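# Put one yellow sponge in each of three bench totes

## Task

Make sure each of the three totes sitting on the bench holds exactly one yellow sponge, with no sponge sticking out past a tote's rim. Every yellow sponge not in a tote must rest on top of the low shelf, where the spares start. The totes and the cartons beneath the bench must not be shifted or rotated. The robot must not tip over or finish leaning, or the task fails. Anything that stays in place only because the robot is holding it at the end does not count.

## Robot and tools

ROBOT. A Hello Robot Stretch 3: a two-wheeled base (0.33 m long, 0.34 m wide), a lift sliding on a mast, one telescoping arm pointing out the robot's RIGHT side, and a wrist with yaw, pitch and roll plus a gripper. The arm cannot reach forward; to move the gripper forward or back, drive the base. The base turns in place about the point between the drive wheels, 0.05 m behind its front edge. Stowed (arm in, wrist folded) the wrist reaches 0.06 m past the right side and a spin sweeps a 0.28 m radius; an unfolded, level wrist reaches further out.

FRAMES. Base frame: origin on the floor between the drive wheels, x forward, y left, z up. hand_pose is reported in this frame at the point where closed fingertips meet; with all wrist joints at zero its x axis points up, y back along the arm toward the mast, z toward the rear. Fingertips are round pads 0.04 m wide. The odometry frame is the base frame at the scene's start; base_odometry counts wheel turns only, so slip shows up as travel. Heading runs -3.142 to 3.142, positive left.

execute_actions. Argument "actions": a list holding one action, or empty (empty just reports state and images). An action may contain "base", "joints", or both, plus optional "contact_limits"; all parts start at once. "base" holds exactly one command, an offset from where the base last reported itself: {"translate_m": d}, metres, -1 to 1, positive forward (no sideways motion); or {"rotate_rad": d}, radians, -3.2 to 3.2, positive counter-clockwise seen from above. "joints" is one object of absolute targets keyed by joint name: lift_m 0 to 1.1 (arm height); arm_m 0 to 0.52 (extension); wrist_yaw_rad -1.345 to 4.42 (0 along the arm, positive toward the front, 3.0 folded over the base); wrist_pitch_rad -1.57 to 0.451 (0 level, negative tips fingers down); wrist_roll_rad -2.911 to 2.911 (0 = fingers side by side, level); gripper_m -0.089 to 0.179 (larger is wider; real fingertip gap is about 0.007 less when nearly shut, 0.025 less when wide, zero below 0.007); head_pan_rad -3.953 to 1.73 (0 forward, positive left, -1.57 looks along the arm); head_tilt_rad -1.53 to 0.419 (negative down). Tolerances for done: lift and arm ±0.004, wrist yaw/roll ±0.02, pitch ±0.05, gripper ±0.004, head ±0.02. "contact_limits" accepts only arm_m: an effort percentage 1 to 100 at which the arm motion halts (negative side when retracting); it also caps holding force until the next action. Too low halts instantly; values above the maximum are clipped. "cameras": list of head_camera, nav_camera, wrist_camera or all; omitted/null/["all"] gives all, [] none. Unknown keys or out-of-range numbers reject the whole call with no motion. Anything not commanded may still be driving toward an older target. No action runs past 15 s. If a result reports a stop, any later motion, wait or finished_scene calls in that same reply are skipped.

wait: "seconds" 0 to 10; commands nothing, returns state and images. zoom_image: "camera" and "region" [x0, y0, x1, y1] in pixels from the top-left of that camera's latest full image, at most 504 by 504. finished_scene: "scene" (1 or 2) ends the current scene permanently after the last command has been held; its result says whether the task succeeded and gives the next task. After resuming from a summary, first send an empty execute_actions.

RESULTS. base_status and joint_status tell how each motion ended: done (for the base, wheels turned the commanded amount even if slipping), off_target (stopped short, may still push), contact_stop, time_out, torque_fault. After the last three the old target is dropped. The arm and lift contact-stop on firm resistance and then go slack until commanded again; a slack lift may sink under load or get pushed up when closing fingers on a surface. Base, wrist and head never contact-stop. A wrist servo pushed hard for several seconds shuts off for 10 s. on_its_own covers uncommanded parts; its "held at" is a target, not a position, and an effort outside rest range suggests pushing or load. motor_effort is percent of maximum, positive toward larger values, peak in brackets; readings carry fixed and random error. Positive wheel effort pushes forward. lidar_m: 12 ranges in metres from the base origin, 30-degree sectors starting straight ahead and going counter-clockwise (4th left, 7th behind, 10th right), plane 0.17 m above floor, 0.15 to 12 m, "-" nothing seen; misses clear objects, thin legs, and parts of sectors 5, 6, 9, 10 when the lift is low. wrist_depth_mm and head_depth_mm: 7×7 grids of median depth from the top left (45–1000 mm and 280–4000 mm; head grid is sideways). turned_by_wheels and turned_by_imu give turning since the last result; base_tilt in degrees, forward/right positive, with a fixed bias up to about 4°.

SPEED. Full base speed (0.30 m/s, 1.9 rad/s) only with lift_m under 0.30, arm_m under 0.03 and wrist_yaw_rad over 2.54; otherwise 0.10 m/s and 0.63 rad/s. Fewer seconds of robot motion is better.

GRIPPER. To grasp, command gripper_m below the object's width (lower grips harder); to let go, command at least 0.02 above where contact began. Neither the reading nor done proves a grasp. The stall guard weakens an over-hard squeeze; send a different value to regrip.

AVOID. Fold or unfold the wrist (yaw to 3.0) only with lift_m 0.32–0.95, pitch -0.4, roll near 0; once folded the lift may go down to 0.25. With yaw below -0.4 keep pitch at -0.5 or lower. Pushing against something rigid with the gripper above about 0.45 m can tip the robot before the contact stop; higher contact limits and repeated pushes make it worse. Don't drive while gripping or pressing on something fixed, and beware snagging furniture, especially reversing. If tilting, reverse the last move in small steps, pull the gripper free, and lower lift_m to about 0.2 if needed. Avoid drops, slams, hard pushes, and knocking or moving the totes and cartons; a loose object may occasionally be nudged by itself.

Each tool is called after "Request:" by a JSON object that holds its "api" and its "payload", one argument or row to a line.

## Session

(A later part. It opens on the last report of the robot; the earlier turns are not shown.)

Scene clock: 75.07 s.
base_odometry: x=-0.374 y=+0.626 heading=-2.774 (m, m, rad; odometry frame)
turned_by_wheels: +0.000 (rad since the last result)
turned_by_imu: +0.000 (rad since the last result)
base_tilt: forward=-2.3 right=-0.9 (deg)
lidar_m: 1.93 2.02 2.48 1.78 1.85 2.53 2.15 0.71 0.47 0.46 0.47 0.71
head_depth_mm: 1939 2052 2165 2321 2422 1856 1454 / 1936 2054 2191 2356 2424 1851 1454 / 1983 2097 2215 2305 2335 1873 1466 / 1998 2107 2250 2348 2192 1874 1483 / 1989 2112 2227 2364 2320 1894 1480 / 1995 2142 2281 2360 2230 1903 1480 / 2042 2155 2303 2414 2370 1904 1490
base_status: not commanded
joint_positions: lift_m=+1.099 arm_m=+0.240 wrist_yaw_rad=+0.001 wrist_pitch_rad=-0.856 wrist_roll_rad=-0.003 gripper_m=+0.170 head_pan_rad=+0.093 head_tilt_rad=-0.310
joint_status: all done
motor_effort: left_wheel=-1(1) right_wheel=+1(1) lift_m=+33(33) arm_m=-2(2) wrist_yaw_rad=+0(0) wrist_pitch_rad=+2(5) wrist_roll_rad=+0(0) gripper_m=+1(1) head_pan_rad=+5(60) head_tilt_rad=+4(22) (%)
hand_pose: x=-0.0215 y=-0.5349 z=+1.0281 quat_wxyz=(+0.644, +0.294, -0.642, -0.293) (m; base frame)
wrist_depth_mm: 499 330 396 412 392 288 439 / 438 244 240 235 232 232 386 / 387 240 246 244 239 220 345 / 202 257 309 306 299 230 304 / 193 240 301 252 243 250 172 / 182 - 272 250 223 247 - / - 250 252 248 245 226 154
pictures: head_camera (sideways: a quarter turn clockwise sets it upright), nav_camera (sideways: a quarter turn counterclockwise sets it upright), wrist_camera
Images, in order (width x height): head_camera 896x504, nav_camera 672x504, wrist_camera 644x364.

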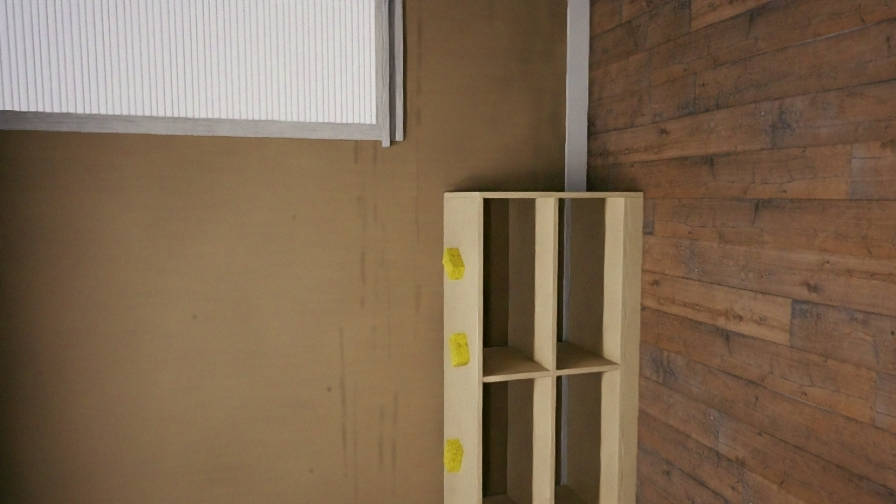

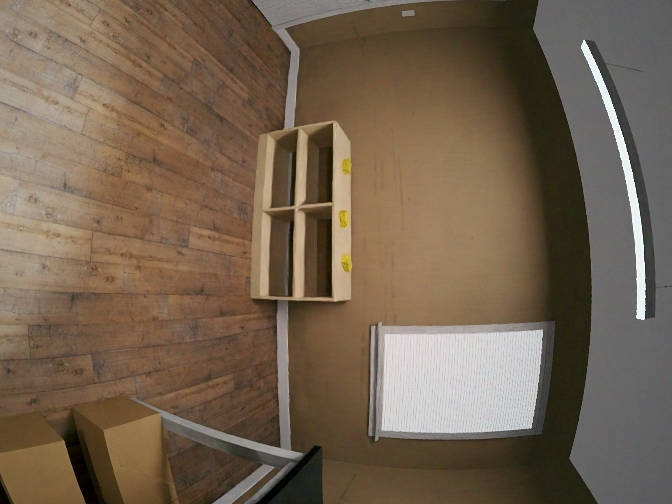

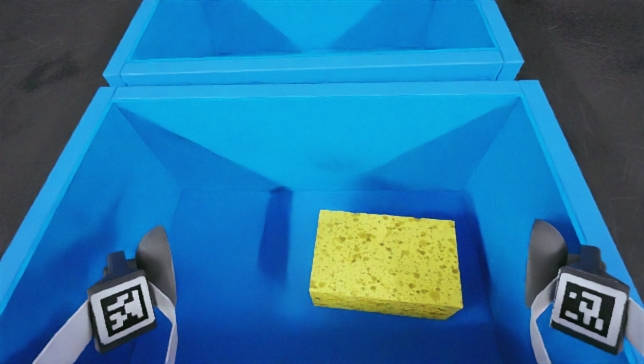

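Request:
{"api": "execute_actions", "payload": {
  "actions": [
    {"joints":{"wrist_pitch_rad":-0.4}}
  ],
  "cameras": []
}}

Request:
{"api": "execute_actions", "payload": {
  "actions": [
    {"base":{"translate_m":0.5},"joints":{"arm_m":0}}
  ],
  "cameras": []
}}

Request:
{"api": "execute_actions", "payload": {
  "actions": [
    {"base":{"translate_m":0.95},"joints":{"lift_m":0.85,"wrist_pitch_rad":-1.0}}
  ],
  "cameras": []
}}

Request:
{"api": "execute_actions", "payload": {
  "actions": [
    {"base":{"rotate_rad":1.9},"joints":{"arm_m":0.25,"head_pan_rad":-1.57,"head_tilt_rad":-0.8}}
  ]
}}

Scene clock: 86.47 s.
base_odometry: x=-0.374 y=+0.626 heading=-2.774 (m, m, rad; odometry frame)
turned_by_wheels: +0.000 (rad since the last result)
turned_by_imu: +0.000 (rad since the last result)
base_tilt: forward=-2.2 right=-0.8 (deg)
lidar_m: 1.92 2.01 2.48 1.78 1.85 2.53 2.16 0.71 0.47 0.46 0.47 0.70
head_depth_mm: 1943 2038 2161 2312 2430 1848 1461 / 1953 2054 2192 2335 2465 1872 1463 / 1977 2061 2212 2330 2362 1878 1465 / 1989 2097 2233 2317 2216 1871 1474 / 1997 2130 2243 2342 2337 1872 1486 / 2013 2144 2262 2365 2232 1898 1484 / 2031 2140 2294 2383 2365 1899 1489
base_status: not commanded
joint_positions: lift_m=+1.099 arm_m=+0.240 wrist_yaw_rad=+0.001 wrist_pitch_rad=-0.421 wrist_roll_rad=-0.003 gripper_m=+0.170 head_pan_rad=+0.093 head_tilt_rad=-0.310
joint_status: all done
motor_effort: left_wheel=-1(1) right_wheel=+2(2) lift_m=+33(33) arm_m=-2(2) wrist_yaw_rad=+0(0) wrist_pitch_rad=+8(6) wrist_roll_rad=+0(0) gripper_m=+1(2) head_pan_rad=+5(5) head_tilt_rad=+4(4) (%)
hand_pose: x=-0.0214 y=-0.6092 z=+1.1108 quat_wxyz=(+0.693, +0.148, -0.690, -0.148) (m; base frame)
wrist_depth_mm: 862 849 843 839 825 819 798 / 932 901 886 890 874 883 882 / 864 862 721 624 626 765 752 / 646 625 434 439 432 580 567 / 503 505 446 464 437 447 461 / 419 - 252 263 260 258 - / 359 259 264 257 250 236 315
pictures: none
No camera images: the call's "cameras" was empty. Leave "cameras" out to get every camera's image.

Scene clock: 92.97 s.
base_odometry: x=-0.841 y=+0.446 heading=-2.774 (m, m, rad; odometry frame)
turned_by_wheels: +0.000 (rad since the last result)
turned_by_imu: -0.003 (rad since the last result)
base_tilt: forward=-2.3 right=-0.7 (deg)
lidar_m: 1.43 1.55 2.47 1.78 1.84 2.54 2.66 0.74 0.47 0.45 0.47 1.90
head_depth_mm: 1520 1599 1691 1814 1930 1861 1459 / 1530 1603 1702 1827 1950 1864 1471 / 1542 1629 1723 1833 1930 1767 1463 / 1545 1649 1737 1841 1729 1699 1476 / 1560 1662 1754 1849 1743 1781 1478 / 1572 1669 1769 1871 1702 1738 1486 / 1597 1684 1784 1892 1751 1783 1487
base_status: done
joint_positions: lift_m=+1.099 arm_m=+0.000 wrist_yaw_rad=+0.001 wrist_pitch_rad=-0.420 wrist_roll_rad=-0.003 gripper_m=+0.170 head_pan_rad=+0.093 head_tilt_rad=-0.310
joint_status: all done
motor_effort: left_wheel=+0(1) right_wheel=+1(6) lift_m=+33(33) arm_m=-2(2) wrist_yaw_rad=+0(0) wrist_pitch_rad=+7(7) wrist_roll_rad=+0(0) gripper_m=+1(0) head_pan_rad=+5(5) head_tilt_rad=+4(4) (%)
hand_pose: x=-0.0214 y=-0.3694 z=+1.1110 quat_wxyz=(+0.693, +0.148, -0.690, -0.147) (m; base frame)
wrist_depth_mm: - - - - - - - / - - - - - 808 724 / - - 824 796 790 696 492 / - 633 621 604 603 576 447 / - 517 487 482 476 473 428 / 425 - 407 402 396 390 - / 372 362 355 351 339 338 327
pictures: none
No camera images: the call's "cameras" was empty. Leave "cameras" out to get every camera's image.

Scene clock: 103.77 s.
base_odometry: x=-1.727 y=+0.104 heading=-2.774 (m, m, rad; odometry frame)
turned_by_wheels: +0.000 (rad since the last result)
turned_by_imu: -0.004 (rad since the last result)
base_tilt: forward=-2.3 right=-1.0 (deg)
lidar_m: 0.48 0.85 0.77 2.38 2.23 2.53 1.79 0.73 0.87 1.36 1.26 0.91
head_depth_mm: 705 743 784 833 876 966 1036 / 713 753 798 849 906 975 1052 / 719 762 803 854 916 978 1035 / 724 767 810 865 924 977 787 / 733 771 820 872 933 978 787 / 733 780 823 884 945 982 766 / 740 783 835 894 956 993 796
base_status: done
joint_positions: lift_m=+0.850 arm_m=+0.000 wrist_yaw_rad=+0.001 wrist_pitch_rad=-1.005 wrist_roll_rad=-0.003 gripper_m=+0.170 head_pan_rad=+0.093 head_tilt_rad=-0.309
joint_status: all done
motor_effort: left_wheel=+0(2) right_wheel=+2(4) lift_m=+18(32) arm_m=-2(2) wrist_yaw_rad=+0(1) wrist_pitch_rad=+2(7) wrist_roll_rad=+0(0) gripper_m=+2(1) head_pan_rad=+4(5) head_tilt_rad=+5(4) (%)
hand_pose: x=-0.0215 y=-0.2623 z=+0.7599 quat_wxyz=(+0.621, +0.341, -0.618, -0.340) (m; base frame)
wrist_depth_mm: - - - - - - 886 / - - - - - - 846 / - - - - - - 778 / - - - - - - 750 / - - 996 964 963 984 803 / 957 - 961 902 915 896 - / 922 884 897 876 850 849 809
pictures: none
No camera images: the call's "cameras" was empty. Leave "cameras" out to get every camera's image.

Scene clock: 107.77 s.
base_odometry: x=-1.727 y=+0.104 heading=-0.874 (m, m, rad; odometry frame)
turned_by_wheels: +1.900 (rad since the last result)
turned_by_imu: +1.907 (rad since the last result)
base_tilt: forward=-2.3 right=-1.0 (deg)
lidar_m: 2.04 2.15 3.57 0.80 0.76 1.36 1.37 0.98 0.48 0.88 0.76 1.28
head_depth_mm: 705 798 887 - - 1251 1094 / 727 822 - 901 1044 1255 1126 / 748 853 - - 845 1165 1125 / 778 884 1025 892 1027 1214 1124 / 799 916 1072 963 1053 1234 1125 / 827 956 1107 943 1101 1259 1127 / 857 998 1133 921 1108 1279 1133
base_status: done
joint_positions: lift_m=+0.850 arm_m=+0.250 wrist_yaw_rad=+0.000 wrist_pitch_rad=-1.005 wrist_roll_rad=-0.003 gripper_m=+0.170 head_pan_rad=-1.563 head_tilt_rad=-0.790
joint_status: all done
motor_effort: left_wheel=+0(6) right_wheel=+1(3) lift_m=+18(18) arm_m=+3(4) wrist_yaw_rad=+0(0) wrist_pitch_rad=+2(2) wrist_roll_rad=+0(1) gripper_m=+0(1) head_pan_rad=-5(60) head_tilt_rad=-4(27) (%)
hand_pose: x=-0.0216 y=-0.5117 z=+0.7598 quat_wxyz=(+0.621, +0.341, -0.618, -0.340) (m; base frame)
wrist_depth_mm: 469 466 455 442 439 424 405 / 364 419 419 351 400 396 459 / 392 387 377 350 374 369 537 / 372 362 355 349 347 340 679 / - 344 330 327 320 318 813 / 938 - 929 311 301 296 - / 905 869 885 856 488 285 828
pictures: head_camera (sideways: a quarter turn clockwise sets it upright), nav_camera (sideways: a quarter turn counterclockwise sets it upright), wrist_camera
Images, in order (width x height): head_camera 896x504, nav_camera 672x504, wrist_camera 644x364.

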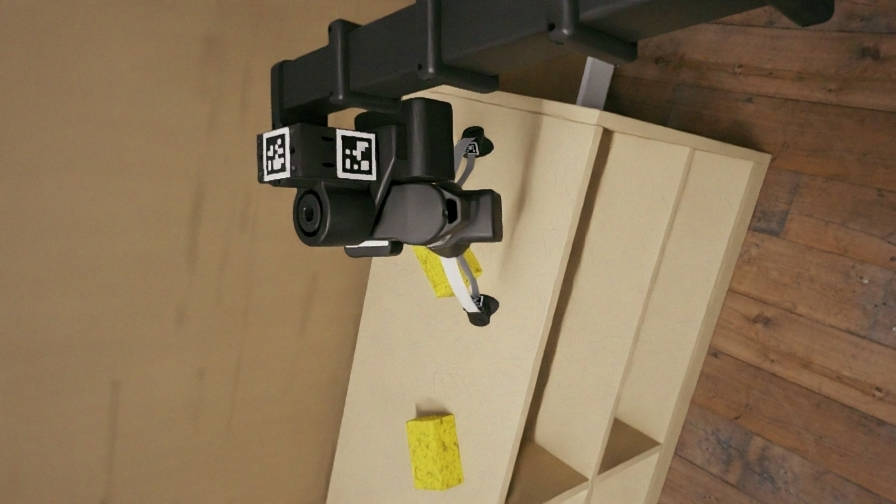

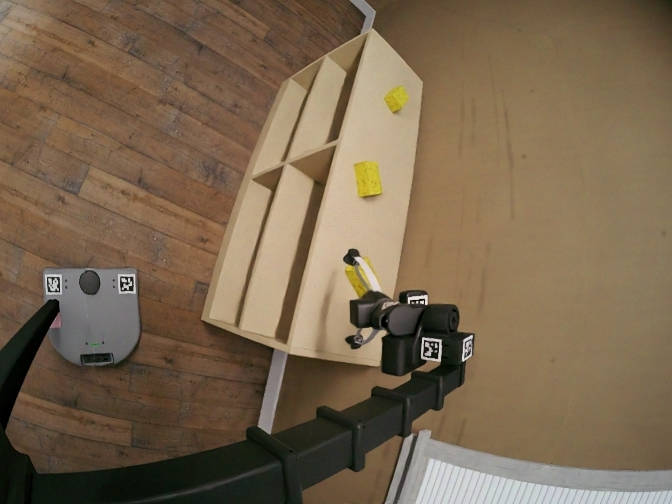

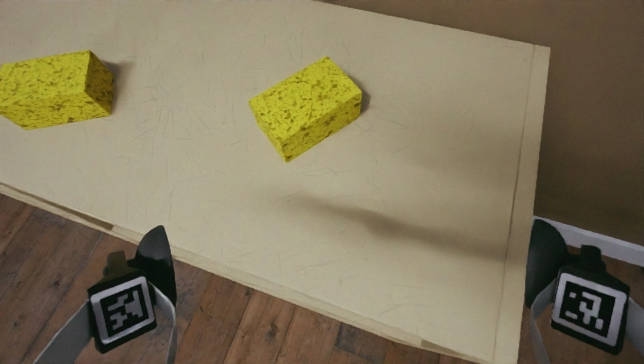

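Request:
{"api": "execute_actions", "payload": {
  "actions": [
    {"base":{"translate_m":-0.035},"joints":{"arm_m":0.44,"wrist_yaw_rad":0.6,"lift_m":0.79,"gripper_m":0.179}}
  ],
  "cameras": ["head_camera","wrist_camera"]
}}

Scene clock: 122.67 s.
base_odometry: x=-1.750 y=+0.131 heading=-0.874 (m, m, rad; odometry frame)
turned_by_wheels: +0.000 (rad since the last result)
turned_by_imu: +0.000 (rad since the last result)
base_tilt: forward=-2.4 right=-0.8 (deg)
lidar_m: 2.07 2.18 3.60 0.75 0.72 1.33 1.33 0.98 0.47 0.47 0.78 1.31
head_depth_mm: 695 785 901 1048 - - 1134 / 717 806 896 919 1351 1279 1120 / 737 827 - 947 824 1155 1125 / 763 871 990 912 850 1208 1129 / 789 906 1067 913 1023 1240 1124 / 814 943 1088 948 1078 1268 1131 / 847 985 1119 927 1108 1279 1130
base_status: done
joint_positions: lift_m=+0.790 arm_m=+0.440 wrist_yaw_rad=+0.599 wrist_pitch_rad=-1.006 wrist_roll_rad=-0.003 gripper_m=+0.179 head_pan_rad=-1.563 head_tilt_rad=-0.790
joint_status: all done
motor_effort: left_wheel=-1(5) right_wheel=+2(4) lift_m=+18(19) arm_m=+4(3) wrist_yaw_rad=+1(3) wrist_pitch_rad=+2(2) wrist_roll_rad=+0(0) gripper_m=+1(50) head_pan_rad=-5(5) head_tilt_rad=-4(4) (%)
hand_pose: x=+0.0443 y=-0.6814 z=+0.6998 quat_wxyz=(+0.693, +0.508, -0.490, -0.142) (m; base frame)
wrist_depth_mm: 367 313 363 358 349 284 228 / 340 311 336 330 320 309 247 / 322 313 309 304 297 298 270 / 302 290 288 282 277 271 276 / 927 275 267 215 217 256 255 / 901 - 250 205 205 241 - / 837 235 237 233 229 227 221
pictures: head_camera (sideways: a quarter turn clockwise sets it upright), wrist_camera
Images, in order (width x height): head_camera 896x504, wrist_camera 644x364.

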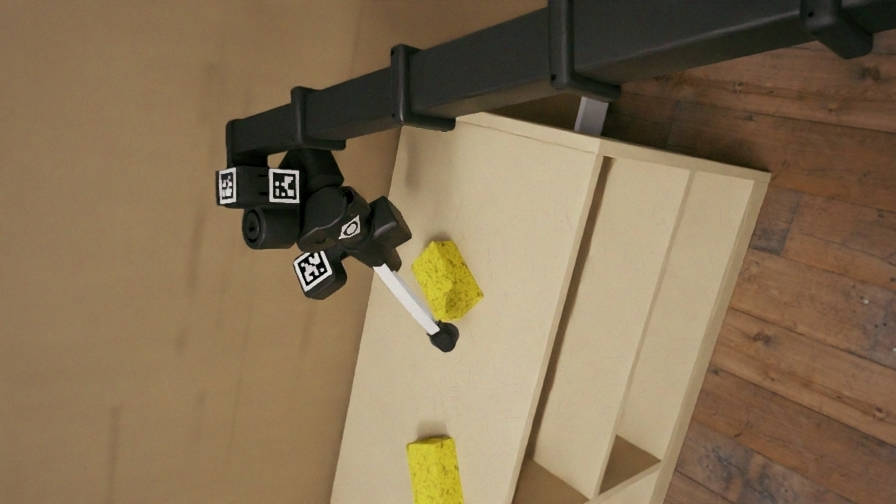

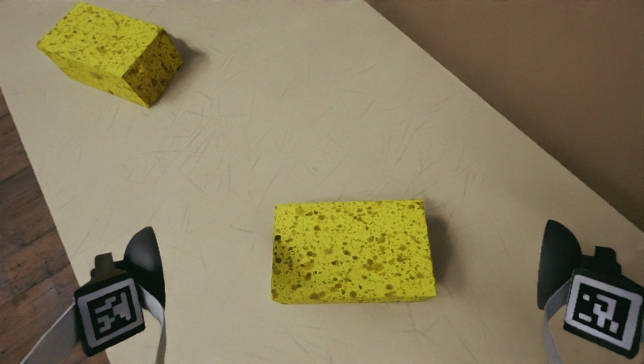

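Request:
{"api": "execute_actions", "payload": {
  "actions": [
    {"base":{"translate_m":0.008},"joints":{"arm_m":0.465,"lift_m":0.715}}
  ],
  "cameras": ["head_camera","wrist_camera"]
}}

Scene clock: 130.17 s.
base_odometry: x=-1.744 y=+0.125 heading=-0.874 (m, m, rad; odometry frame)
turned_by_wheels: +0.000 (rad since the last result)
turned_by_imu: -0.001 (rad since the last result)
base_tilt: forward=-2.3 right=-0.9 (deg)
lidar_m: 2.06 2.18 3.60 0.76 0.73 1.34 1.34 0.98 0.47 0.47 0.78 1.31
head_depth_mm: 701 791 905 1072 1268 - - / 720 817 923 - 844 1263 1120 / 744 847 - 941 825 1150 1119 / 767 875 987 894 847 1198 1121 / 791 907 1068 948 1049 1232 1127 / 821 945 1091 953 1076 1263 1120 / 844 989 1119 918 1103 1268 1132
base_status: done
joint_positions: lift_m=+0.715 arm_m=+0.465 wrist_yaw_rad=+0.599 wrist_pitch_rad=-1.006 wrist_roll_rad=-0.003 gripper_m=+0.179 head_pan_rad=-1.563 head_tilt_rad=-0.790
joint_status: all done
motor_effort: left_wheel=-1(2) right_wheel=+2(6) lift_m=+18(18) arm_m=+4(5) wrist_yaw_rad=+1(1) wrist_pitch_rad=+2(2) wrist_roll_rad=+0(0) gripper_m=+2(2) head_pan_rad=-5(5) head_tilt_rad=-4(4) (%)
hand_pose: x=+0.0443 y=-0.7064 z=+0.6248 quat_wxyz=(+0.693, +0.509, -0.490, -0.142) (m; base frame)
wrist_depth_mm: 221 256 255 250 246 251 210 / 238 238 234 231 226 222 222 / 224 219 215 212 209 205 204 / 206 204 200 197 194 192 190 / 193 192 143 138 136 179 178 / 182 - 133 130 128 168 - / - 166 127 124 122 158 156
pictures: head_camera (sideways: a quarter turn clockwise sets it upright), wrist_camera
Images, in order (width x height): head_camera 896x504, wrist_camera 644x364.

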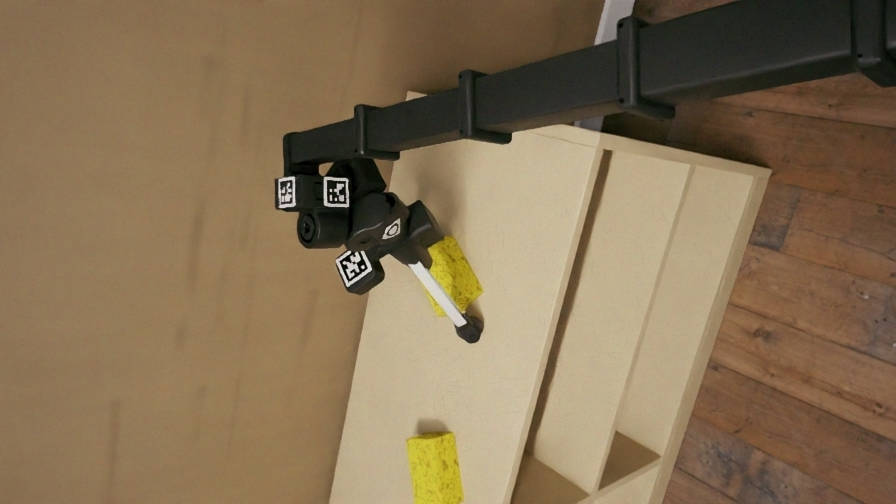

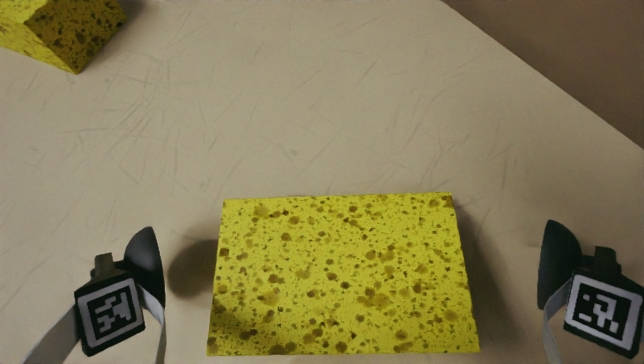

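Request:
{"api": "execute_actions", "payload": {
  "actions": [
    {"joints":{"arm_m":0.457,"lift_m":0.705,"gripper_m":0.14}}
  ],
  "cameras": []
}}

Request:
{"api": "execute_actions", "payload": {
  "actions": [
    {"joints":{"gripper_m":0.06}}
  ],
  "cameras": ["wrist_camera"]
}}

Request:
{"api": "execute_actions", "payload": {
  "actions": [
    {"joints":{"lift_m":0.77}}
  ],
  "cameras": ["wrist_camera"]
}}

Scene clock: 138.67 s.
base_odometry: x=-1.744 y=+0.125 heading=-0.874 (m, m, rad; odometry frame)
turned_by_wheels: +0.000 (rad since the last result)
turned_by_imu: -0.001 (rad since the last result)
base_tilt: forward=-2.3 right=-0.9 (deg)
lidar_m: 2.06 2.18 3.61 0.76 0.72 1.34 1.34 0.98 0.47 0.47 0.78 1.31
head_depth_mm: 697 787 912 1068 1263 - - / 720 817 933 - 836 1279 1125 / 741 845 933 917 828 1156 1117 / 764 875 994 899 849 1205 1126 / 791 906 1070 950 1050 1234 1134 / 818 950 1091 958 1078 1258 1124 / 844 984 1123 919 1107 1281 1134
base_status: not commanded
joint_positions: lift_m=+0.707 arm_m=+0.457 wrist_yaw_rad=+0.599 wrist_pitch_rad=-0.990 wrist_roll_rad=-0.003 gripper_m=+0.140 head_pan_rad=-1.563 head_tilt_rad=-0.790
joint_status: lift_m contact_stop (moved -0.009 of -0.010); the others done
on_its_own: lift_m is slack since a contact_stop, until your next command for it
motor_effort: left_wheel=-5(5) right_wheel=+11(11) lift_m=+25(26) arm_m=-1(3) wrist_yaw_rad=+1(1) wrist_pitch_rad=-3(4) wrist_roll_rad=+0(0) gripper_m=-9(88) head_pan_rad=-5(4) head_tilt_rad=-4(5) (%)
hand_pose: x=+0.0463 y=-0.7018 z=+0.6181 quat_wxyz=(+0.695, +0.505, -0.494, -0.137) (m; base frame)
wrist_depth_mm: 222 253 252 250 245 247 214 / 239 235 231 228 222 218 223 / 219 217 212 209 205 201 200 / 202 200 197 193 141 187 185 / 189 186 139 134 131 175 173 / 174 - 128 124 124 160 163 / - 160 156 120 119 153 149
pictures: none
No camera images: the call's "cameras" was empty. Leave "cameras" out to get every camera's image.

not run: a stop came earlier in this reply.

not run: a stop came earlier in this reply.

Request:
{"api": "execute_actions", "payload": {
  "actions": [
    {"joints":{"gripper_m":0.06,"lift_m":0.718}}
  ],
  "cameras": ["wrist_camera"]
}}

Request:
{"api": "execute_actions", "payload": {
  "actions": [
    {"joints":{"lift_m":0.77}}
  ],
  "cameras": ["wrist_camera"]
}}

Scene clock: 144.87 s.
base_odometry: x=-1.744 y=+0.125 heading=-0.874 (m, m, rad; odometry frame)
turned_by_wheels: +0.000 (rad since the last result)
turned_by_imu: +0.000 (rad since the last result)
base_tilt: forward=-2.3 right=-0.9 (deg)
lidar_m: 2.06 2.19 3.60 0.76 0.72 1.34 1.35 0.97 0.47 0.47 0.78 1.31
head_depth_mm: 698 791 908 1070 1277 - - / 718 817 924 - 842 1252 1121 / 742 845 - 930 824 1158 1124 / 766 876 987 897 846 1202 1124 / 791 908 1076 951 1052 1227 1121 / 821 947 1089 949 1077 1265 1126 / 847 983 1118 920 1104 1271 1132
base_status: not commanded
joint_positions: lift_m=+0.718 arm_m=+0.457 wrist_yaw_rad=+0.600 wrist_pitch_rad=-1.005 wrist_roll_rad=-0.003 gripper_m=+0.061 head_pan_rad=-1.563 head_tilt_rad=-0.790
joint_status: all done
motor_effort: left_wheel=-1(5) right_wheel=+2(11) lift_m=+33(35) arm_m=-1(1) wrist_yaw_rad=+0(1) wrist_pitch_rad=+2(4) wrist_roll_rad=+0(1) gripper_m=-17(91) head_pan_rad=-4(4) head_tilt_rad=-4(4) (%)
hand_pose: x=+0.0445 y=-0.6988 z=+0.6271 quat_wxyz=(+0.694, +0.509, -0.490, -0.142) (m; base frame)
wrist_depth_mm: 222 259 257 252 248 249 216 / 243 242 236 233 229 224 230 / 225 223 219 216 211 208 205 / 210 206 203 199 198 193 191 / 196 192 143 140 137 182 180 / 183 182 133 131 130 - 169 / 171 170 164 126 125 158 159
pictures: wrist_camera
Images, in order (width x height): wrist_camera 644x364.

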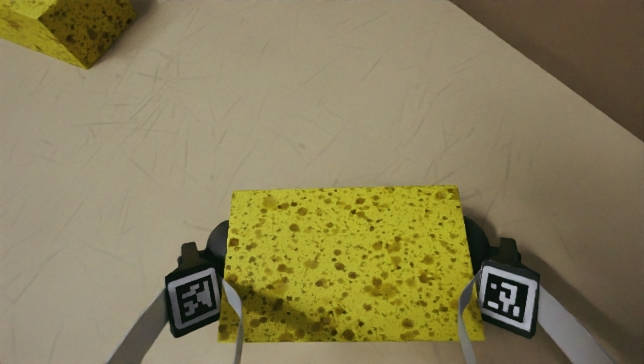

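Scene clock: 146.17 s.
base_odometry: x=-1.744 y=+0.125 heading=-0.874 (m, m, rad; odometry frame)
turned_by_wheels: +0.000 (rad since the last result)
turned_by_imu: +0.000 (rad since the last result)
base_tilt: forward=-2.2 right=-1.0 (deg)
lidar_m: 2.06 2.18 3.62 0.76 0.72 1.34 1.34 0.97 0.47 0.47 0.78 1.31
head_depth_mm: 698 792 907 1050 - - - / 720 817 915 914 1349 1275 1120 / 743 834 - 943 825 1151 1114 / 762 878 995 892 849 1207 1121 / 791 909 1073 923 1051 1234 1124 / 815 945 1096 952 1078 1256 1126 / 847 985 1119 919 1106 1274 1135
base_status: not commanded
joint_positions: lift_m=+0.770 arm_m=+0.457 wrist_yaw_rad=+0.600 wrist_pitch_rad=-1.006 wrist_roll_rad=-0.003 gripper_m=+0.061 head_pan_rad=-1.563 head_tilt_rad=-0.790
joint_status: all done
motor_effort: left_wheel=-2(2) right_wheel=+2(2) lift_m=+33(37) arm_m=-1(1) wrist_yaw_rad=+0(0) wrist_pitch_rad=+2(2) wrist_roll_rad=+0(0) gripper_m=-16(17) head_pan_rad=-5(4) head_tilt_rad=-5(5) (%)
hand_pose: x=+0.0444 y=-0.6987 z=+0.6790 quat_wxyz=(+0.694, +0.509, -0.490, -0.142) (m; base frame)
wrist_depth_mm: 279 328 332 325 324 270 216 / 304 294 307 302 294 291 233 / 292 286 283 275 275 272 257 / 268 265 259 257 255 250 253 / 256 248 143 139 137 235 230 / 241 235 132 131 129 - 217 / 799 218 210 127 125 204 205
pictures: wrist_camera
Images, in order (width x height): wrist_camera 644x364.

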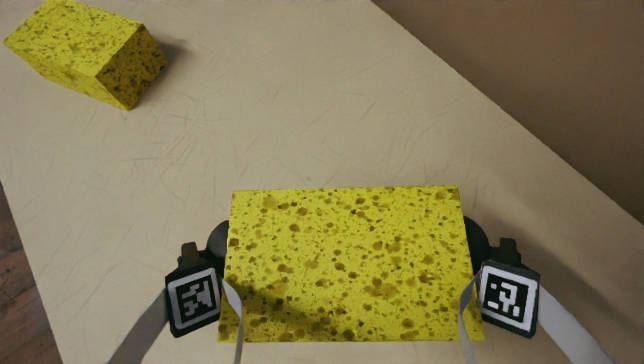

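Request:
{"api": "execute_actions", "payload": {
  "actions": [
    {"base":{"translate_m":-0.195},"joints":{"lift_m":1.1,"arm_m":0,"wrist_yaw_rad":0,"wrist_pitch_rad":-0.3}}
  ],
  "cameras": []
}}

Request:
{"api": "execute_actions", "payload": {
  "actions": [
    {"base":{"rotate_rad":-1.92},"joints":{"head_pan_rad":-2.9,"head_tilt_rad":-0.9}}
  ],
  "cameras": ["nav_camera"]
}}

Request:
{"api": "execute_actions", "payload": {
  "actions": [
    {"base":{"translate_m":-0.75}}
  ]
}}

Scene clock: 158.37 s.
base_odometry: x=-1.870 y=+0.275 heading=-0.874 (m, m, rad; odometry frame)
turned_by_wheels: +0.000 (rad since the last result)
turned_by_imu: +0.000 (rad since the last result)
base_tilt: forward=-2.4 right=-0.9 (deg)
lidar_m: 2.26 2.40 3.66 0.68 0.83 1.15 1.16 0.90 0.81 0.46 0.90 1.46
head_depth_mm: - - - - 1209 1274 1117 / - - - - 1319 1264 1121 / - - - - 1363 1276 1123 / 744 313 988 947 966 1203 1123 / 733 793 992 948 828 1172 1125 / 758 873 1040 954 853 1214 1128 / 787 915 1082 957 1042 1250 1127
base_status: done
joint_positions: lift_m=+1.099 arm_m=+0.000 wrist_yaw_rad=+0.000 wrist_pitch_rad=-0.322 wrist_roll_rad=-0.003 gripper_m=+0.061 head_pan_rad=-1.563 head_tilt_rad=-0.790
joint_status: all done
motor_effort: left_wheel=-1(1) right_wheel=+2(4) lift_m=+33(35) arm_m=-2(3) wrist_yaw_rad=+0(1) wrist_pitch_rad=+8(9) wrist_roll_rad=+0(0) gripper_m=-17(17) head_pan_rad=-5(5) head_tilt_rad=-4(5) (%)
hand_pose: x=-0.0214 y=-0.3807 z=+1.1335 quat_wxyz=(+0.699, +0.114, -0.697, -0.113) (m; base frame)
wrist_depth_mm: 798 694 623 555 508 452 429 / 890 773 670 600 540 479 450 / - 843 732 638 578 517 476 / - 940 809 673 608 547 513 / - - 143 139 138 587 531 / 915 899 132 131 130 - 553 / 746 746 726 127 125 706 613
pictures: none
No camera images: the call's "cameras" was empty. Leave "cameras" out to get every camera's image.

Scene clock: 162.33 s.
base_odometry: x=-1.870 y=+0.275 heading=-2.794 (m, m, rad; odometry frame)
turned_by_wheels: -1.920 (rad since the last result)
turned_by_imu: -1.929 (rad since the last result)
base_tilt: forward=-2.3 right=-1.0 (deg)
lidar_m: 0.81 0.45 0.90 1.46 2.45 2.77 1.17 0.68 0.95 1.15 1.18 0.85
head_depth_mm: 3099 2417 1951 1641 1404 1218 1098 / 3141 2404 1955 1639 1405 1229 1114 / 3079 2290 1980 1631 1402 1228 - / 1078 1948 1603 1572 1406 1237 - / 935 770 1518 1117 1362 1239 1123 / 939 730 1608 1303 1389 1239 1104 / 945 734 1608 1332 1418 1251 1104
base_status: done
joint_positions: lift_m=+1.099 arm_m=+0.000 wrist_yaw_rad=+0.000 wrist_pitch_rad=-0.322 wrist_roll_rad=-0.003 gripper_m=+0.061 head_pan_rad=-2.893 head_tilt_rad=-0.889
joint_status: all done
motor_effort: left_wheel=+2(6) right_wheel=-2(4) lift_m=+33(33) arm_m=-2(2) wrist_yaw_rad=+0(0) wrist_pitch_rad=+8(8) wrist_roll_rad=+0(0) gripper_m=-17(17) head_pan_rad=-5(60) head_tilt_rad=-5(17) (%)
hand_pose: x=-0.0214 y=-0.3807 z=+1.1335 quat_wxyz=(+0.699, +0.114, -0.697, -0.113) (m; base frame)
wrist_depth_mm: 850 853 835 846 846 841 839 / 939 913 901 909 893 891 897 / 965 993 949 941 986 970 943 / - - - - - - 799 / - - 143 139 137 - - / - - 133 131 129 - - / 999 - - 127 125 - -
pictures: nav_camera (sideways: a quarter turn counterclockwise sets it upright)
Images, in order (width x height): nav_camera 672x504.

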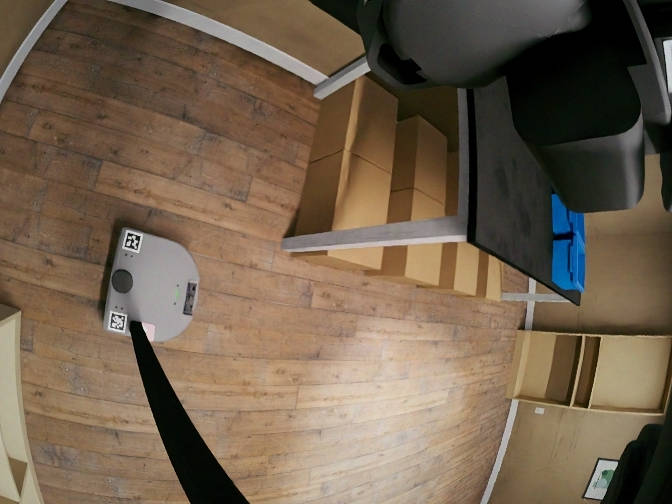

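Scene clock: 171.07 s.
base_odometry: x=-1.164 y=+0.530 heading=-2.794 (m, m, rad; odometry frame)
turned_by_wheels: +0.000 (rad since the last result)
turned_by_imu: +0.002 (rad since the last result)
base_tilt: forward=-2.4 right=-0.9 (deg)
lidar_m: 1.17 1.40 1.80 2.00 2.04 2.76 1.09 0.47 0.26 0.25 0.28 1.62
head_depth_mm: 2671 2399 1960 1622 1404 1225 1094 / 2712 2415 1978 1638 1390 1230 1111 / 2864 2430 1954 1642 1407 1232 - / 1411 2272 1719 1557 1403 1232 - / 778 1751 1665 1384 1166 1214 1118 / 781 660 1433 1399 1119 1190 914 / 737 664 567 1216 1121 1221 869
base_status: done
joint_positions: lift_m=+1.099 arm_m=+0.000 wrist_yaw_rad=+0.000 wrist_pitch_rad=-0.322 wrist_roll_rad=-0.003 gripper_m=+0.061 head_pan_rad=-2.893 head_tilt_rad=-0.889
joint_status: not commanded
motor_effort: left_wheel=+2(3) right_wheel=-1(5) lift_m=+33(33) arm_m=-2(2) wrist_yaw_rad=+0(0) wrist_pitch_rad=+8(8) wrist_roll_rad=+1(1) gripper_m=-18(18) head_pan_rad=-4(5) head_tilt_rad=-5(5) (%)
hand_pose: x=-0.0214 y=-0.3807 z=+1.1335 quat_wxyz=(+0.699, +0.114, -0.697, -0.113) (m; base frame)
wrist_depth_mm: 880 880 859 843 863 846 845 / 946 930 933 935 923 926 915 / 995 998 994 969 969 968 927 / - - - 756 719 719 696 / - - 143 139 137 562 533 / - - 132 131 129 - 439 / - - 362 126 125 359 367
pictures: head_camera (sideways: a quarter turn clockwise sets it upright), nav_camera (sideways: a quarter turn counterclockwise sets it upright), wrist_camera
Images, in order (width x height): head_camera 896x504, nav_camera 672x504, wrist_camera 644x364.

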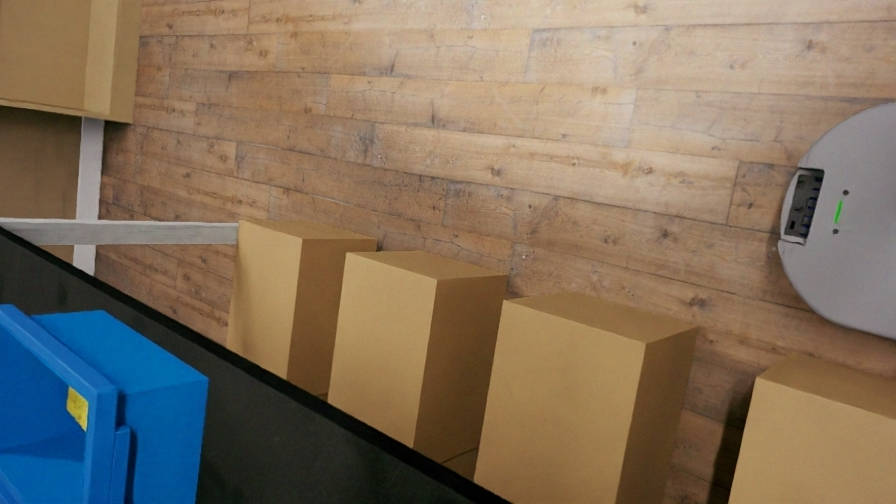

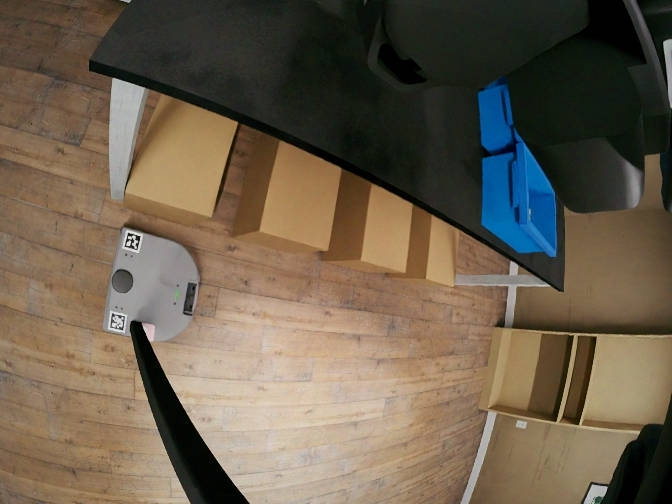

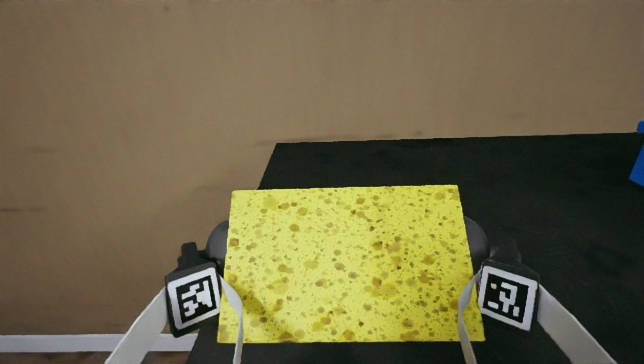

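Request:
{"api": "execute_actions", "payload": {
  "actions": [
    {"base":{"rotate_rad":0.065}}
  ],
  "cameras": []
}}

Request:
{"api": "execute_actions", "payload": {
  "actions": [
    {"base":{"translate_m":-0.77},"joints":{"arm_m":0.43,"head_pan_rad":-1.57,"head_tilt_rad":-0.5}}
  ],
  "cameras": ["wrist_camera"]
}}

Request:
{"api": "execute_actions", "payload": {
  "actions": [
    {"joints":{"wrist_pitch_rad":-0.7}}
  ]
}}

Scene clock: 177.53 s.
base_odometry: x=-1.164 y=+0.530 heading=-2.729 (m, m, rad; odometry frame)
turned_by_wheels: +0.065 (rad since the last result)
turned_by_imu: +0.065 (rad since the last result)
base_tilt: forward=-2.3 right=-1.1 (deg)
lidar_m: 1.17 1.40 1.81 2.00 2.07 2.99 0.89 0.47 0.26 0.25 0.29 1.59
head_depth_mm: 2650 2413 1937 1634 1404 1222 1101 / 2807 2459 1949 1622 1409 1228 1115 / 2693 2346 1869 1651 1406 1227 - / 898 2360 1639 1428 1390 1234 - / 732 686 1515 1398 1131 1218 1101 / 770 663 592 1398 1119 1222 900 / 664 683 568 497 1143 1237 868
base_status: done
joint_positions: lift_m=+1.099 arm_m=+0.000 wrist_yaw_rad=+0.000 wrist_pitch_rad=-0.322 wrist_roll_rad=-0.003 gripper_m=+0.061 head_pan_rad=-2.893 head_tilt_rad=-0.889
joint_status: not commanded
motor_effort: left_wheel=-1(2) right_wheel=+2(5) lift_m=+33(33) arm_m=-2(2) wrist_yaw_rad=+0(0) wrist_pitch_rad=+8(8) wrist_roll_rad=+0(0) gripper_m=-18(16) head_pan_rad=-4(5) head_tilt_rad=-5(5) (%)
hand_pose: x=-0.0214 y=-0.3807 z=+1.1335 quat_wxyz=(+0.699, +0.114, -0.697, -0.113) (m; base frame)
wrist_depth_mm: 951 912 889 854 853 824 808 / 986 989 933 919 908 874 856 / - - - 969 957 931 917 / - - - 753 725 710 690 / - - 142 139 138 563 535 / - - 133 131 129 - 437 / - - 365 126 125 356 369
pictures: none
No camera images: the call's "cameras" was empty. Leave "cameras" out to get every camera's image.

Scene clock: 186.63 s.
base_odometry: x=-0.459 y=+0.839 heading=-2.729 (m, m, rad; odometry frame)
turned_by_wheels: +0.000 (rad since the last result)
turned_by_imu: +0.004 (rad since the last result)
base_tilt: forward=-2.3 right=-0.8 (deg)
lidar_m: 1.94 2.09 2.06 2.01 2.12 2.26 0.73 0.30 0.24 0.27 0.24 0.33
head_depth_mm: - 1017 1080 774 442 422 323 / 905 1015 1068 634 462 395 324 / 905 - 961 647 463 396 327 / 927 - 854 648 465 451 330 / 935 1016 1082 661 469 454 333 / 936 1017 1098 690 454 441 335 / 940 1027 1096 800 564 337 346
base_status: done
joint_positions: lift_m=+1.099 arm_m=+0.430 wrist_yaw_rad=+0.000 wrist_pitch_rad=-0.322 wrist_roll_rad=-0.003 gripper_m=+0.061 head_pan_rad=-1.577 head_tilt_rad=-0.507
joint_status: all done
motor_effort: left_wheel=+0(4) right_wheel=+2(1) lift_m=+33(33) arm_m=+4(3) wrist_yaw_rad=+0(0) wrist_pitch_rad=+8(8) wrist_roll_rad=+1(1) gripper_m=-17(18) head_pan_rad=+5(64) head_tilt_rad=+3(25) (%)
hand_pose: x=-0.0214 y=-0.8101 z=+1.1335 quat_wxyz=(+0.699, +0.114, -0.697, -0.113) (m; base frame)
wrist_depth_mm: 455 443 436 422 414 400 396 / 489 482 467 451 442 434 418 / 531 516 495 488 480 461 454 / 572 563 539 515 497 497 485 / 595 573 143 139 137 526 514 / 468 469 132 131 129 - 430 / 399 389 251 127 125 233 364
pictures: wrist_camera
Images, in order (width x height): wrist_camera 644x364.

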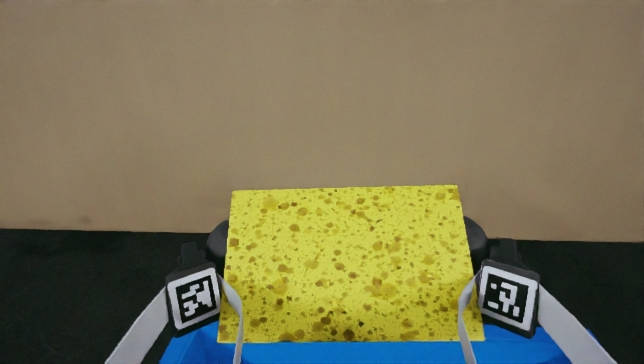

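Scene clock: 187.67 s.
base_odometry: x=-0.459 y=+0.839 heading=-2.729 (m, m, rad; odometry frame)
turned_by_wheels: +0.000 (rad since the last result)
turned_by_imu: +0.000 (rad since the last result)
base_tilt: forward=-2.5 right=-0.8 (deg)
lidar_m: 1.93 2.09 2.06 2.01 2.12 2.25 0.74 0.30 0.24 0.27 0.23 0.33
head_depth_mm: - 1021 1082 772 443 422 323 / 908 1007 1065 635 460 396 324 / 905 1039 853 645 464 396 327 / 921 1008 709 649 465 452 330 / 933 1021 1078 659 468 454 332 / 938 1024 1099 691 454 441 335 / 939 1029 1095 800 563 337 347
base_status: not commanded
joint_positions: lift_m=+1.099 arm_m=+0.430 wrist_yaw_rad=+0.000 wrist_pitch_rad=-0.710 wrist_roll_rad=-0.003 gripper_m=+0.061 head_pan_rad=-1.577 head_tilt_rad=-0.507
joint_status: all done
motor_effort: left_wheel=-1(1) right_wheel=+2(2) lift_m=+33(33) arm_m=+3(3) wrist_yaw_rad=+0(0) wrist_pitch_rad=+4(5) wrist_roll_rad=+0(1) gripper_m=-17(18) head_pan_rad=+5(4) head_tilt_rad=+3(3) (%)
hand_pose: x=-0.0215 y=-0.7533 z=+1.0522 quat_wxyz=(+0.664, +0.247, -0.662, -0.246) (m; base frame)
wrist_depth_mm: 501 492 481 470 455 451 443 / 537 532 522 517 493 494 477 / 466 465 452 447 439 427 420 / 403 390 257 245 236 247 227 / 357 228 143 139 137 274 204 / 315 186 132 131 129 - 201 / 282 176 262 126 125 254 188
pictures: head_camera (sideways: a quarter turn clockwise sets it upright), nav_camera (sideways: a quarter turn counterclockwise sets it upright), wrist_camera
Images, in order (width x height): head_camera 896x504, nav_camera 672x504, wrist_camera 644x364.

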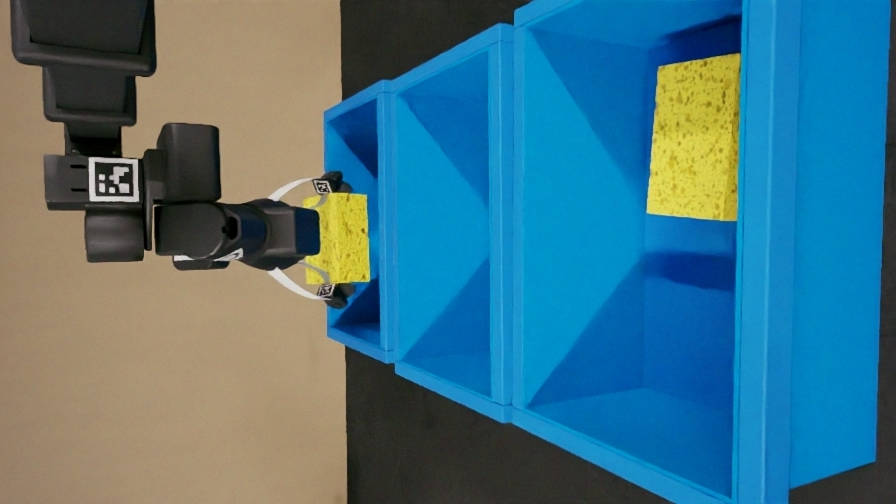

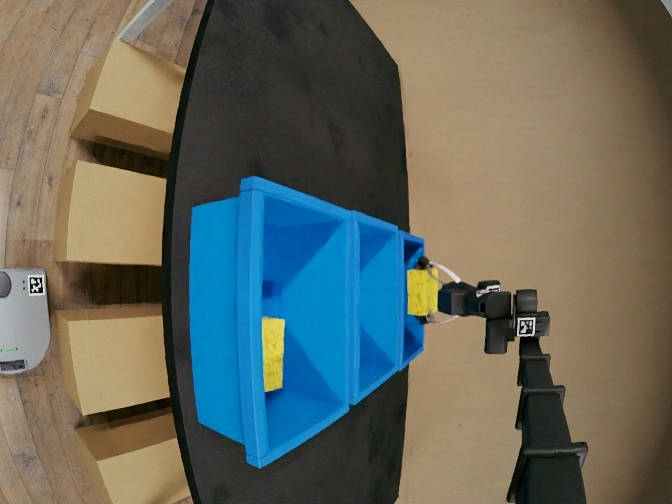

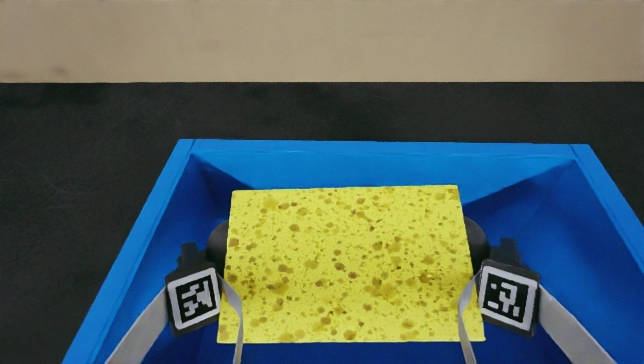

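Request:
{"api": "execute_actions", "payload": {
  "actions": [
    {"base":{"rotate_rad":-0.035},"joints":{"arm_m":0.465,"wrist_pitch_rad":-0.8}}
  ],
  "cameras": []
}}

Request:
{"api": "execute_actions", "payload": {
  "actions": [
    {"joints":{"arm_m":0.51,"wrist_pitch_rad":-1.0}}
  ],
  "cameras": ["wrist_camera"]
}}

Request:
{"api": "execute_actions", "payload": {
  "actions": [
    {"joints":{"lift_m":1.055}}
  ],
  "cameras": ["wrist_camera","head_camera"]
}}

Scene clock: 195.97 s.
base_odometry: x=-0.459 y=+0.839 heading=-2.764 (m, m, rad; odometry frame)
turned_by_wheels: -0.035 (rad since the last result)
turned_by_imu: -0.036 (rad since the last result)
base_tilt: forward=-2.2 right=-1.0 (deg)
lidar_m: 1.94 2.10 2.71 2.01 2.10 2.25 0.83 0.31 0.24 0.30 0.24 0.31
head_depth_mm: - 1024 1082 776 442 390 327 / 907 1017 1086 603 464 396 327 / 909 1042 1075 650 464 397 328 / 917 1005 737 656 465 439 328 / 929 1014 1065 656 465 453 329 / 926 1015 1084 631 457 452 329 / 925 1015 1096 802 424 346 330
base_status: done
joint_positions: lift_m=+1.099 arm_m=+0.465 wrist_yaw_rad=+0.000 wrist_pitch_rad=-0.809 wrist_roll_rad=-0.003 gripper_m=+0.061 head_pan_rad=-1.577 head_tilt_rad=-0.507
joint_status: all done
motor_effort: left_wheel=+1(3) right_wheel=-1(4) lift_m=+33(33) arm_m=+3(3) wrist_yaw_rad=+0(0) wrist_pitch_rad=+3(5) wrist_roll_rad=+0(0) gripper_m=-17(17) head_pan_rad=+5(5) head_tilt_rad=+3(3) (%)
hand_pose: x=-0.0215 y=-0.7692 z=+1.0355 quat_wxyz=(+0.651, +0.279, -0.649, -0.278) (m; base frame)
wrist_depth_mm: 475 467 459 460 451 450 450 / 474 460 453 447 437 426 417 / 411 398 393 217 213 209 365 / 360 227 234 221 217 225 195 / 311 231 142 139 137 238 175 / 173 216 133 131 129 - 165 / 169 217 249 127 125 240 157
pictures: none
No camera images: the call's "cameras" was empty. Leave "cameras" out to get every camera's image.

Scene clock: 197.40 s.
base_odometry: x=-0.459 y=+0.839 heading=-2.764 (m, m, rad; odometry frame)
turned_by_wheels: +0.000 (rad since the last result)
turned_by_imu: +0.000 (rad since the last result)
base_tilt: forward=-2.5 right=-0.9 (deg)
lidar_m: 1.94 2.09 2.71 2.01 2.10 2.26 0.83 0.31 0.24 0.30 0.23 0.31
head_depth_mm: - 1022 1092 778 442 390 327 / 912 1020 1086 604 463 395 327 / 911 1043 1071 646 464 396 328 / 918 1004 826 656 464 439 328 / 929 1016 1072 656 466 453 329 / 928 1012 1091 629 457 453 329 / 929 1017 1094 803 423 347 329
base_status: not commanded
joint_positions: lift_m=+1.099 arm_m=+0.510 wrist_yaw_rad=+0.000 wrist_pitch_rad=-1.005 wrist_roll_rad=-0.003 gripper_m=+0.061 head_pan_rad=-1.577 head_tilt_rad=-0.507
joint_status: all done
motor_effort: left_wheel=+1(1) right_wheel=-1(1) lift_m=+33(33) arm_m=+4(4) wrist_yaw_rad=+0(0) wrist_pitch_rad=+2(5) wrist_roll_rad=+0(1) gripper_m=-16(17) head_pan_rad=+5(4) head_tilt_rad=+3(3) (%)
hand_pose: x=-0.0216 y=-0.7717 z=+1.0083 quat_wxyz=(+0.621, +0.341, -0.618, -0.340) (m; base frame)
wrist_depth_mm: 384 376 372 364 355 353 343 / 351 348 339 334 323 321 316 / 178 193 192 189 186 185 164 / 175 230 244 225 223 234 164 / 171 231 143 139 137 237 164 / 171 218 133 131 129 - 164 / 171 219 231 126 125 221 156
pictures: wrist_camera
Images, in order (width x height): wrist_camera 644x364.

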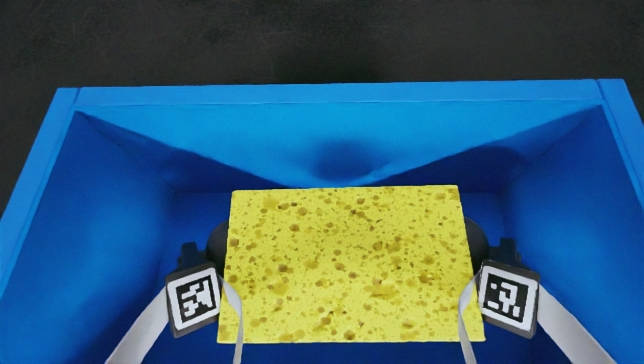

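Scene clock: 198.63 s.
base_odometry: x=-0.459 y=+0.839 heading=-2.764 (m, m, rad; odometry frame)
turned_by_wheels: +0.000 (rad since the last result)
turned_by_imu: +0.000 (rad since the last result)
base_tilt: forward=-2.4 right=-0.9 (deg)
lidar_m: 1.94 2.09 2.72 2.01 2.10 2.26 0.83 0.31 0.24 0.30 0.23 0.31
head_depth_mm: 932 - 1088 776 442 390 327 / 935 1045 1089 604 464 396 327 / 931 - 1067 649 464 397 328 / 930 1001 842 656 465 440 328 / 929 1016 1073 657 465 453 329 / 927 1013 1086 629 458 451 329 / 926 1015 1094 806 425 347 329
base_status: not commanded
joint_positions: lift_m=+1.055 arm_m=+0.510 wrist_yaw_rad=+0.000 wrist_pitch_rad=-1.006 wrist_roll_rad=-0.003 gripper_m=+0.061 head_pan_rad=-1.577 head_tilt_rad=-0.507
joint_status: all done
motor_effort: left_wheel=+1(2) right_wheel=-1(1) lift_m=+18(28) arm_m=+4(3) wrist_yaw_rad=+0(0) wrist_pitch_rad=+2(2) wrist_roll_rad=+0(0) gripper_m=-17(16) head_pan_rad=+4(5) head_tilt_rad=+3(3) (%)
hand_pose: x=-0.0216 y=-0.7715 z=+0.9648 quat_wxyz=(+0.621, +0.342, -0.618, -0.341) (m; base frame)
wrist_depth_mm: 230 137 134 133 132 130 127 / 153 153 151 150 148 147 146 / 170 195 191 190 188 186 164 / 170 232 234 225 223 222 164 / 170 218 142 139 137 214 164 / 170 208 132 130 129 - 164 / 171 195 191 126 125 186 156
pictures: head_camera (sideways: a quarter turn clockwise sets it upright), wrist_camera
Images, in order (width x height): head_camera 896x504, wrist_camera 644x364.

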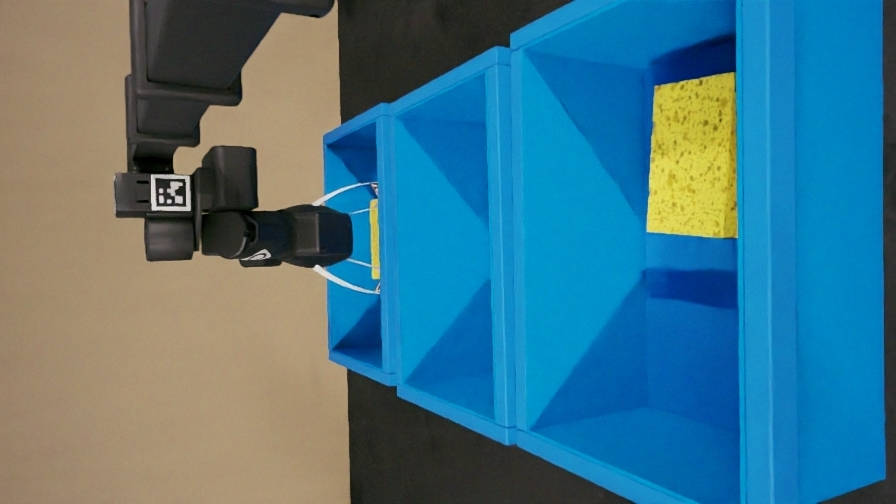

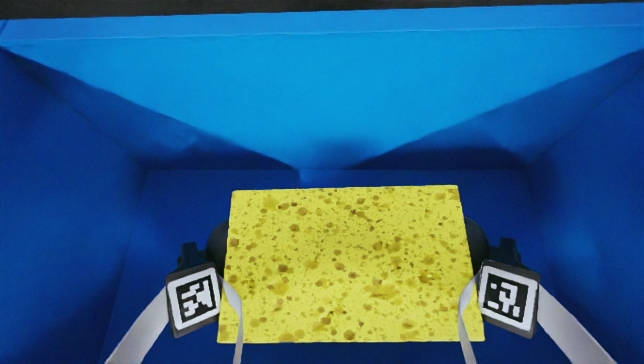

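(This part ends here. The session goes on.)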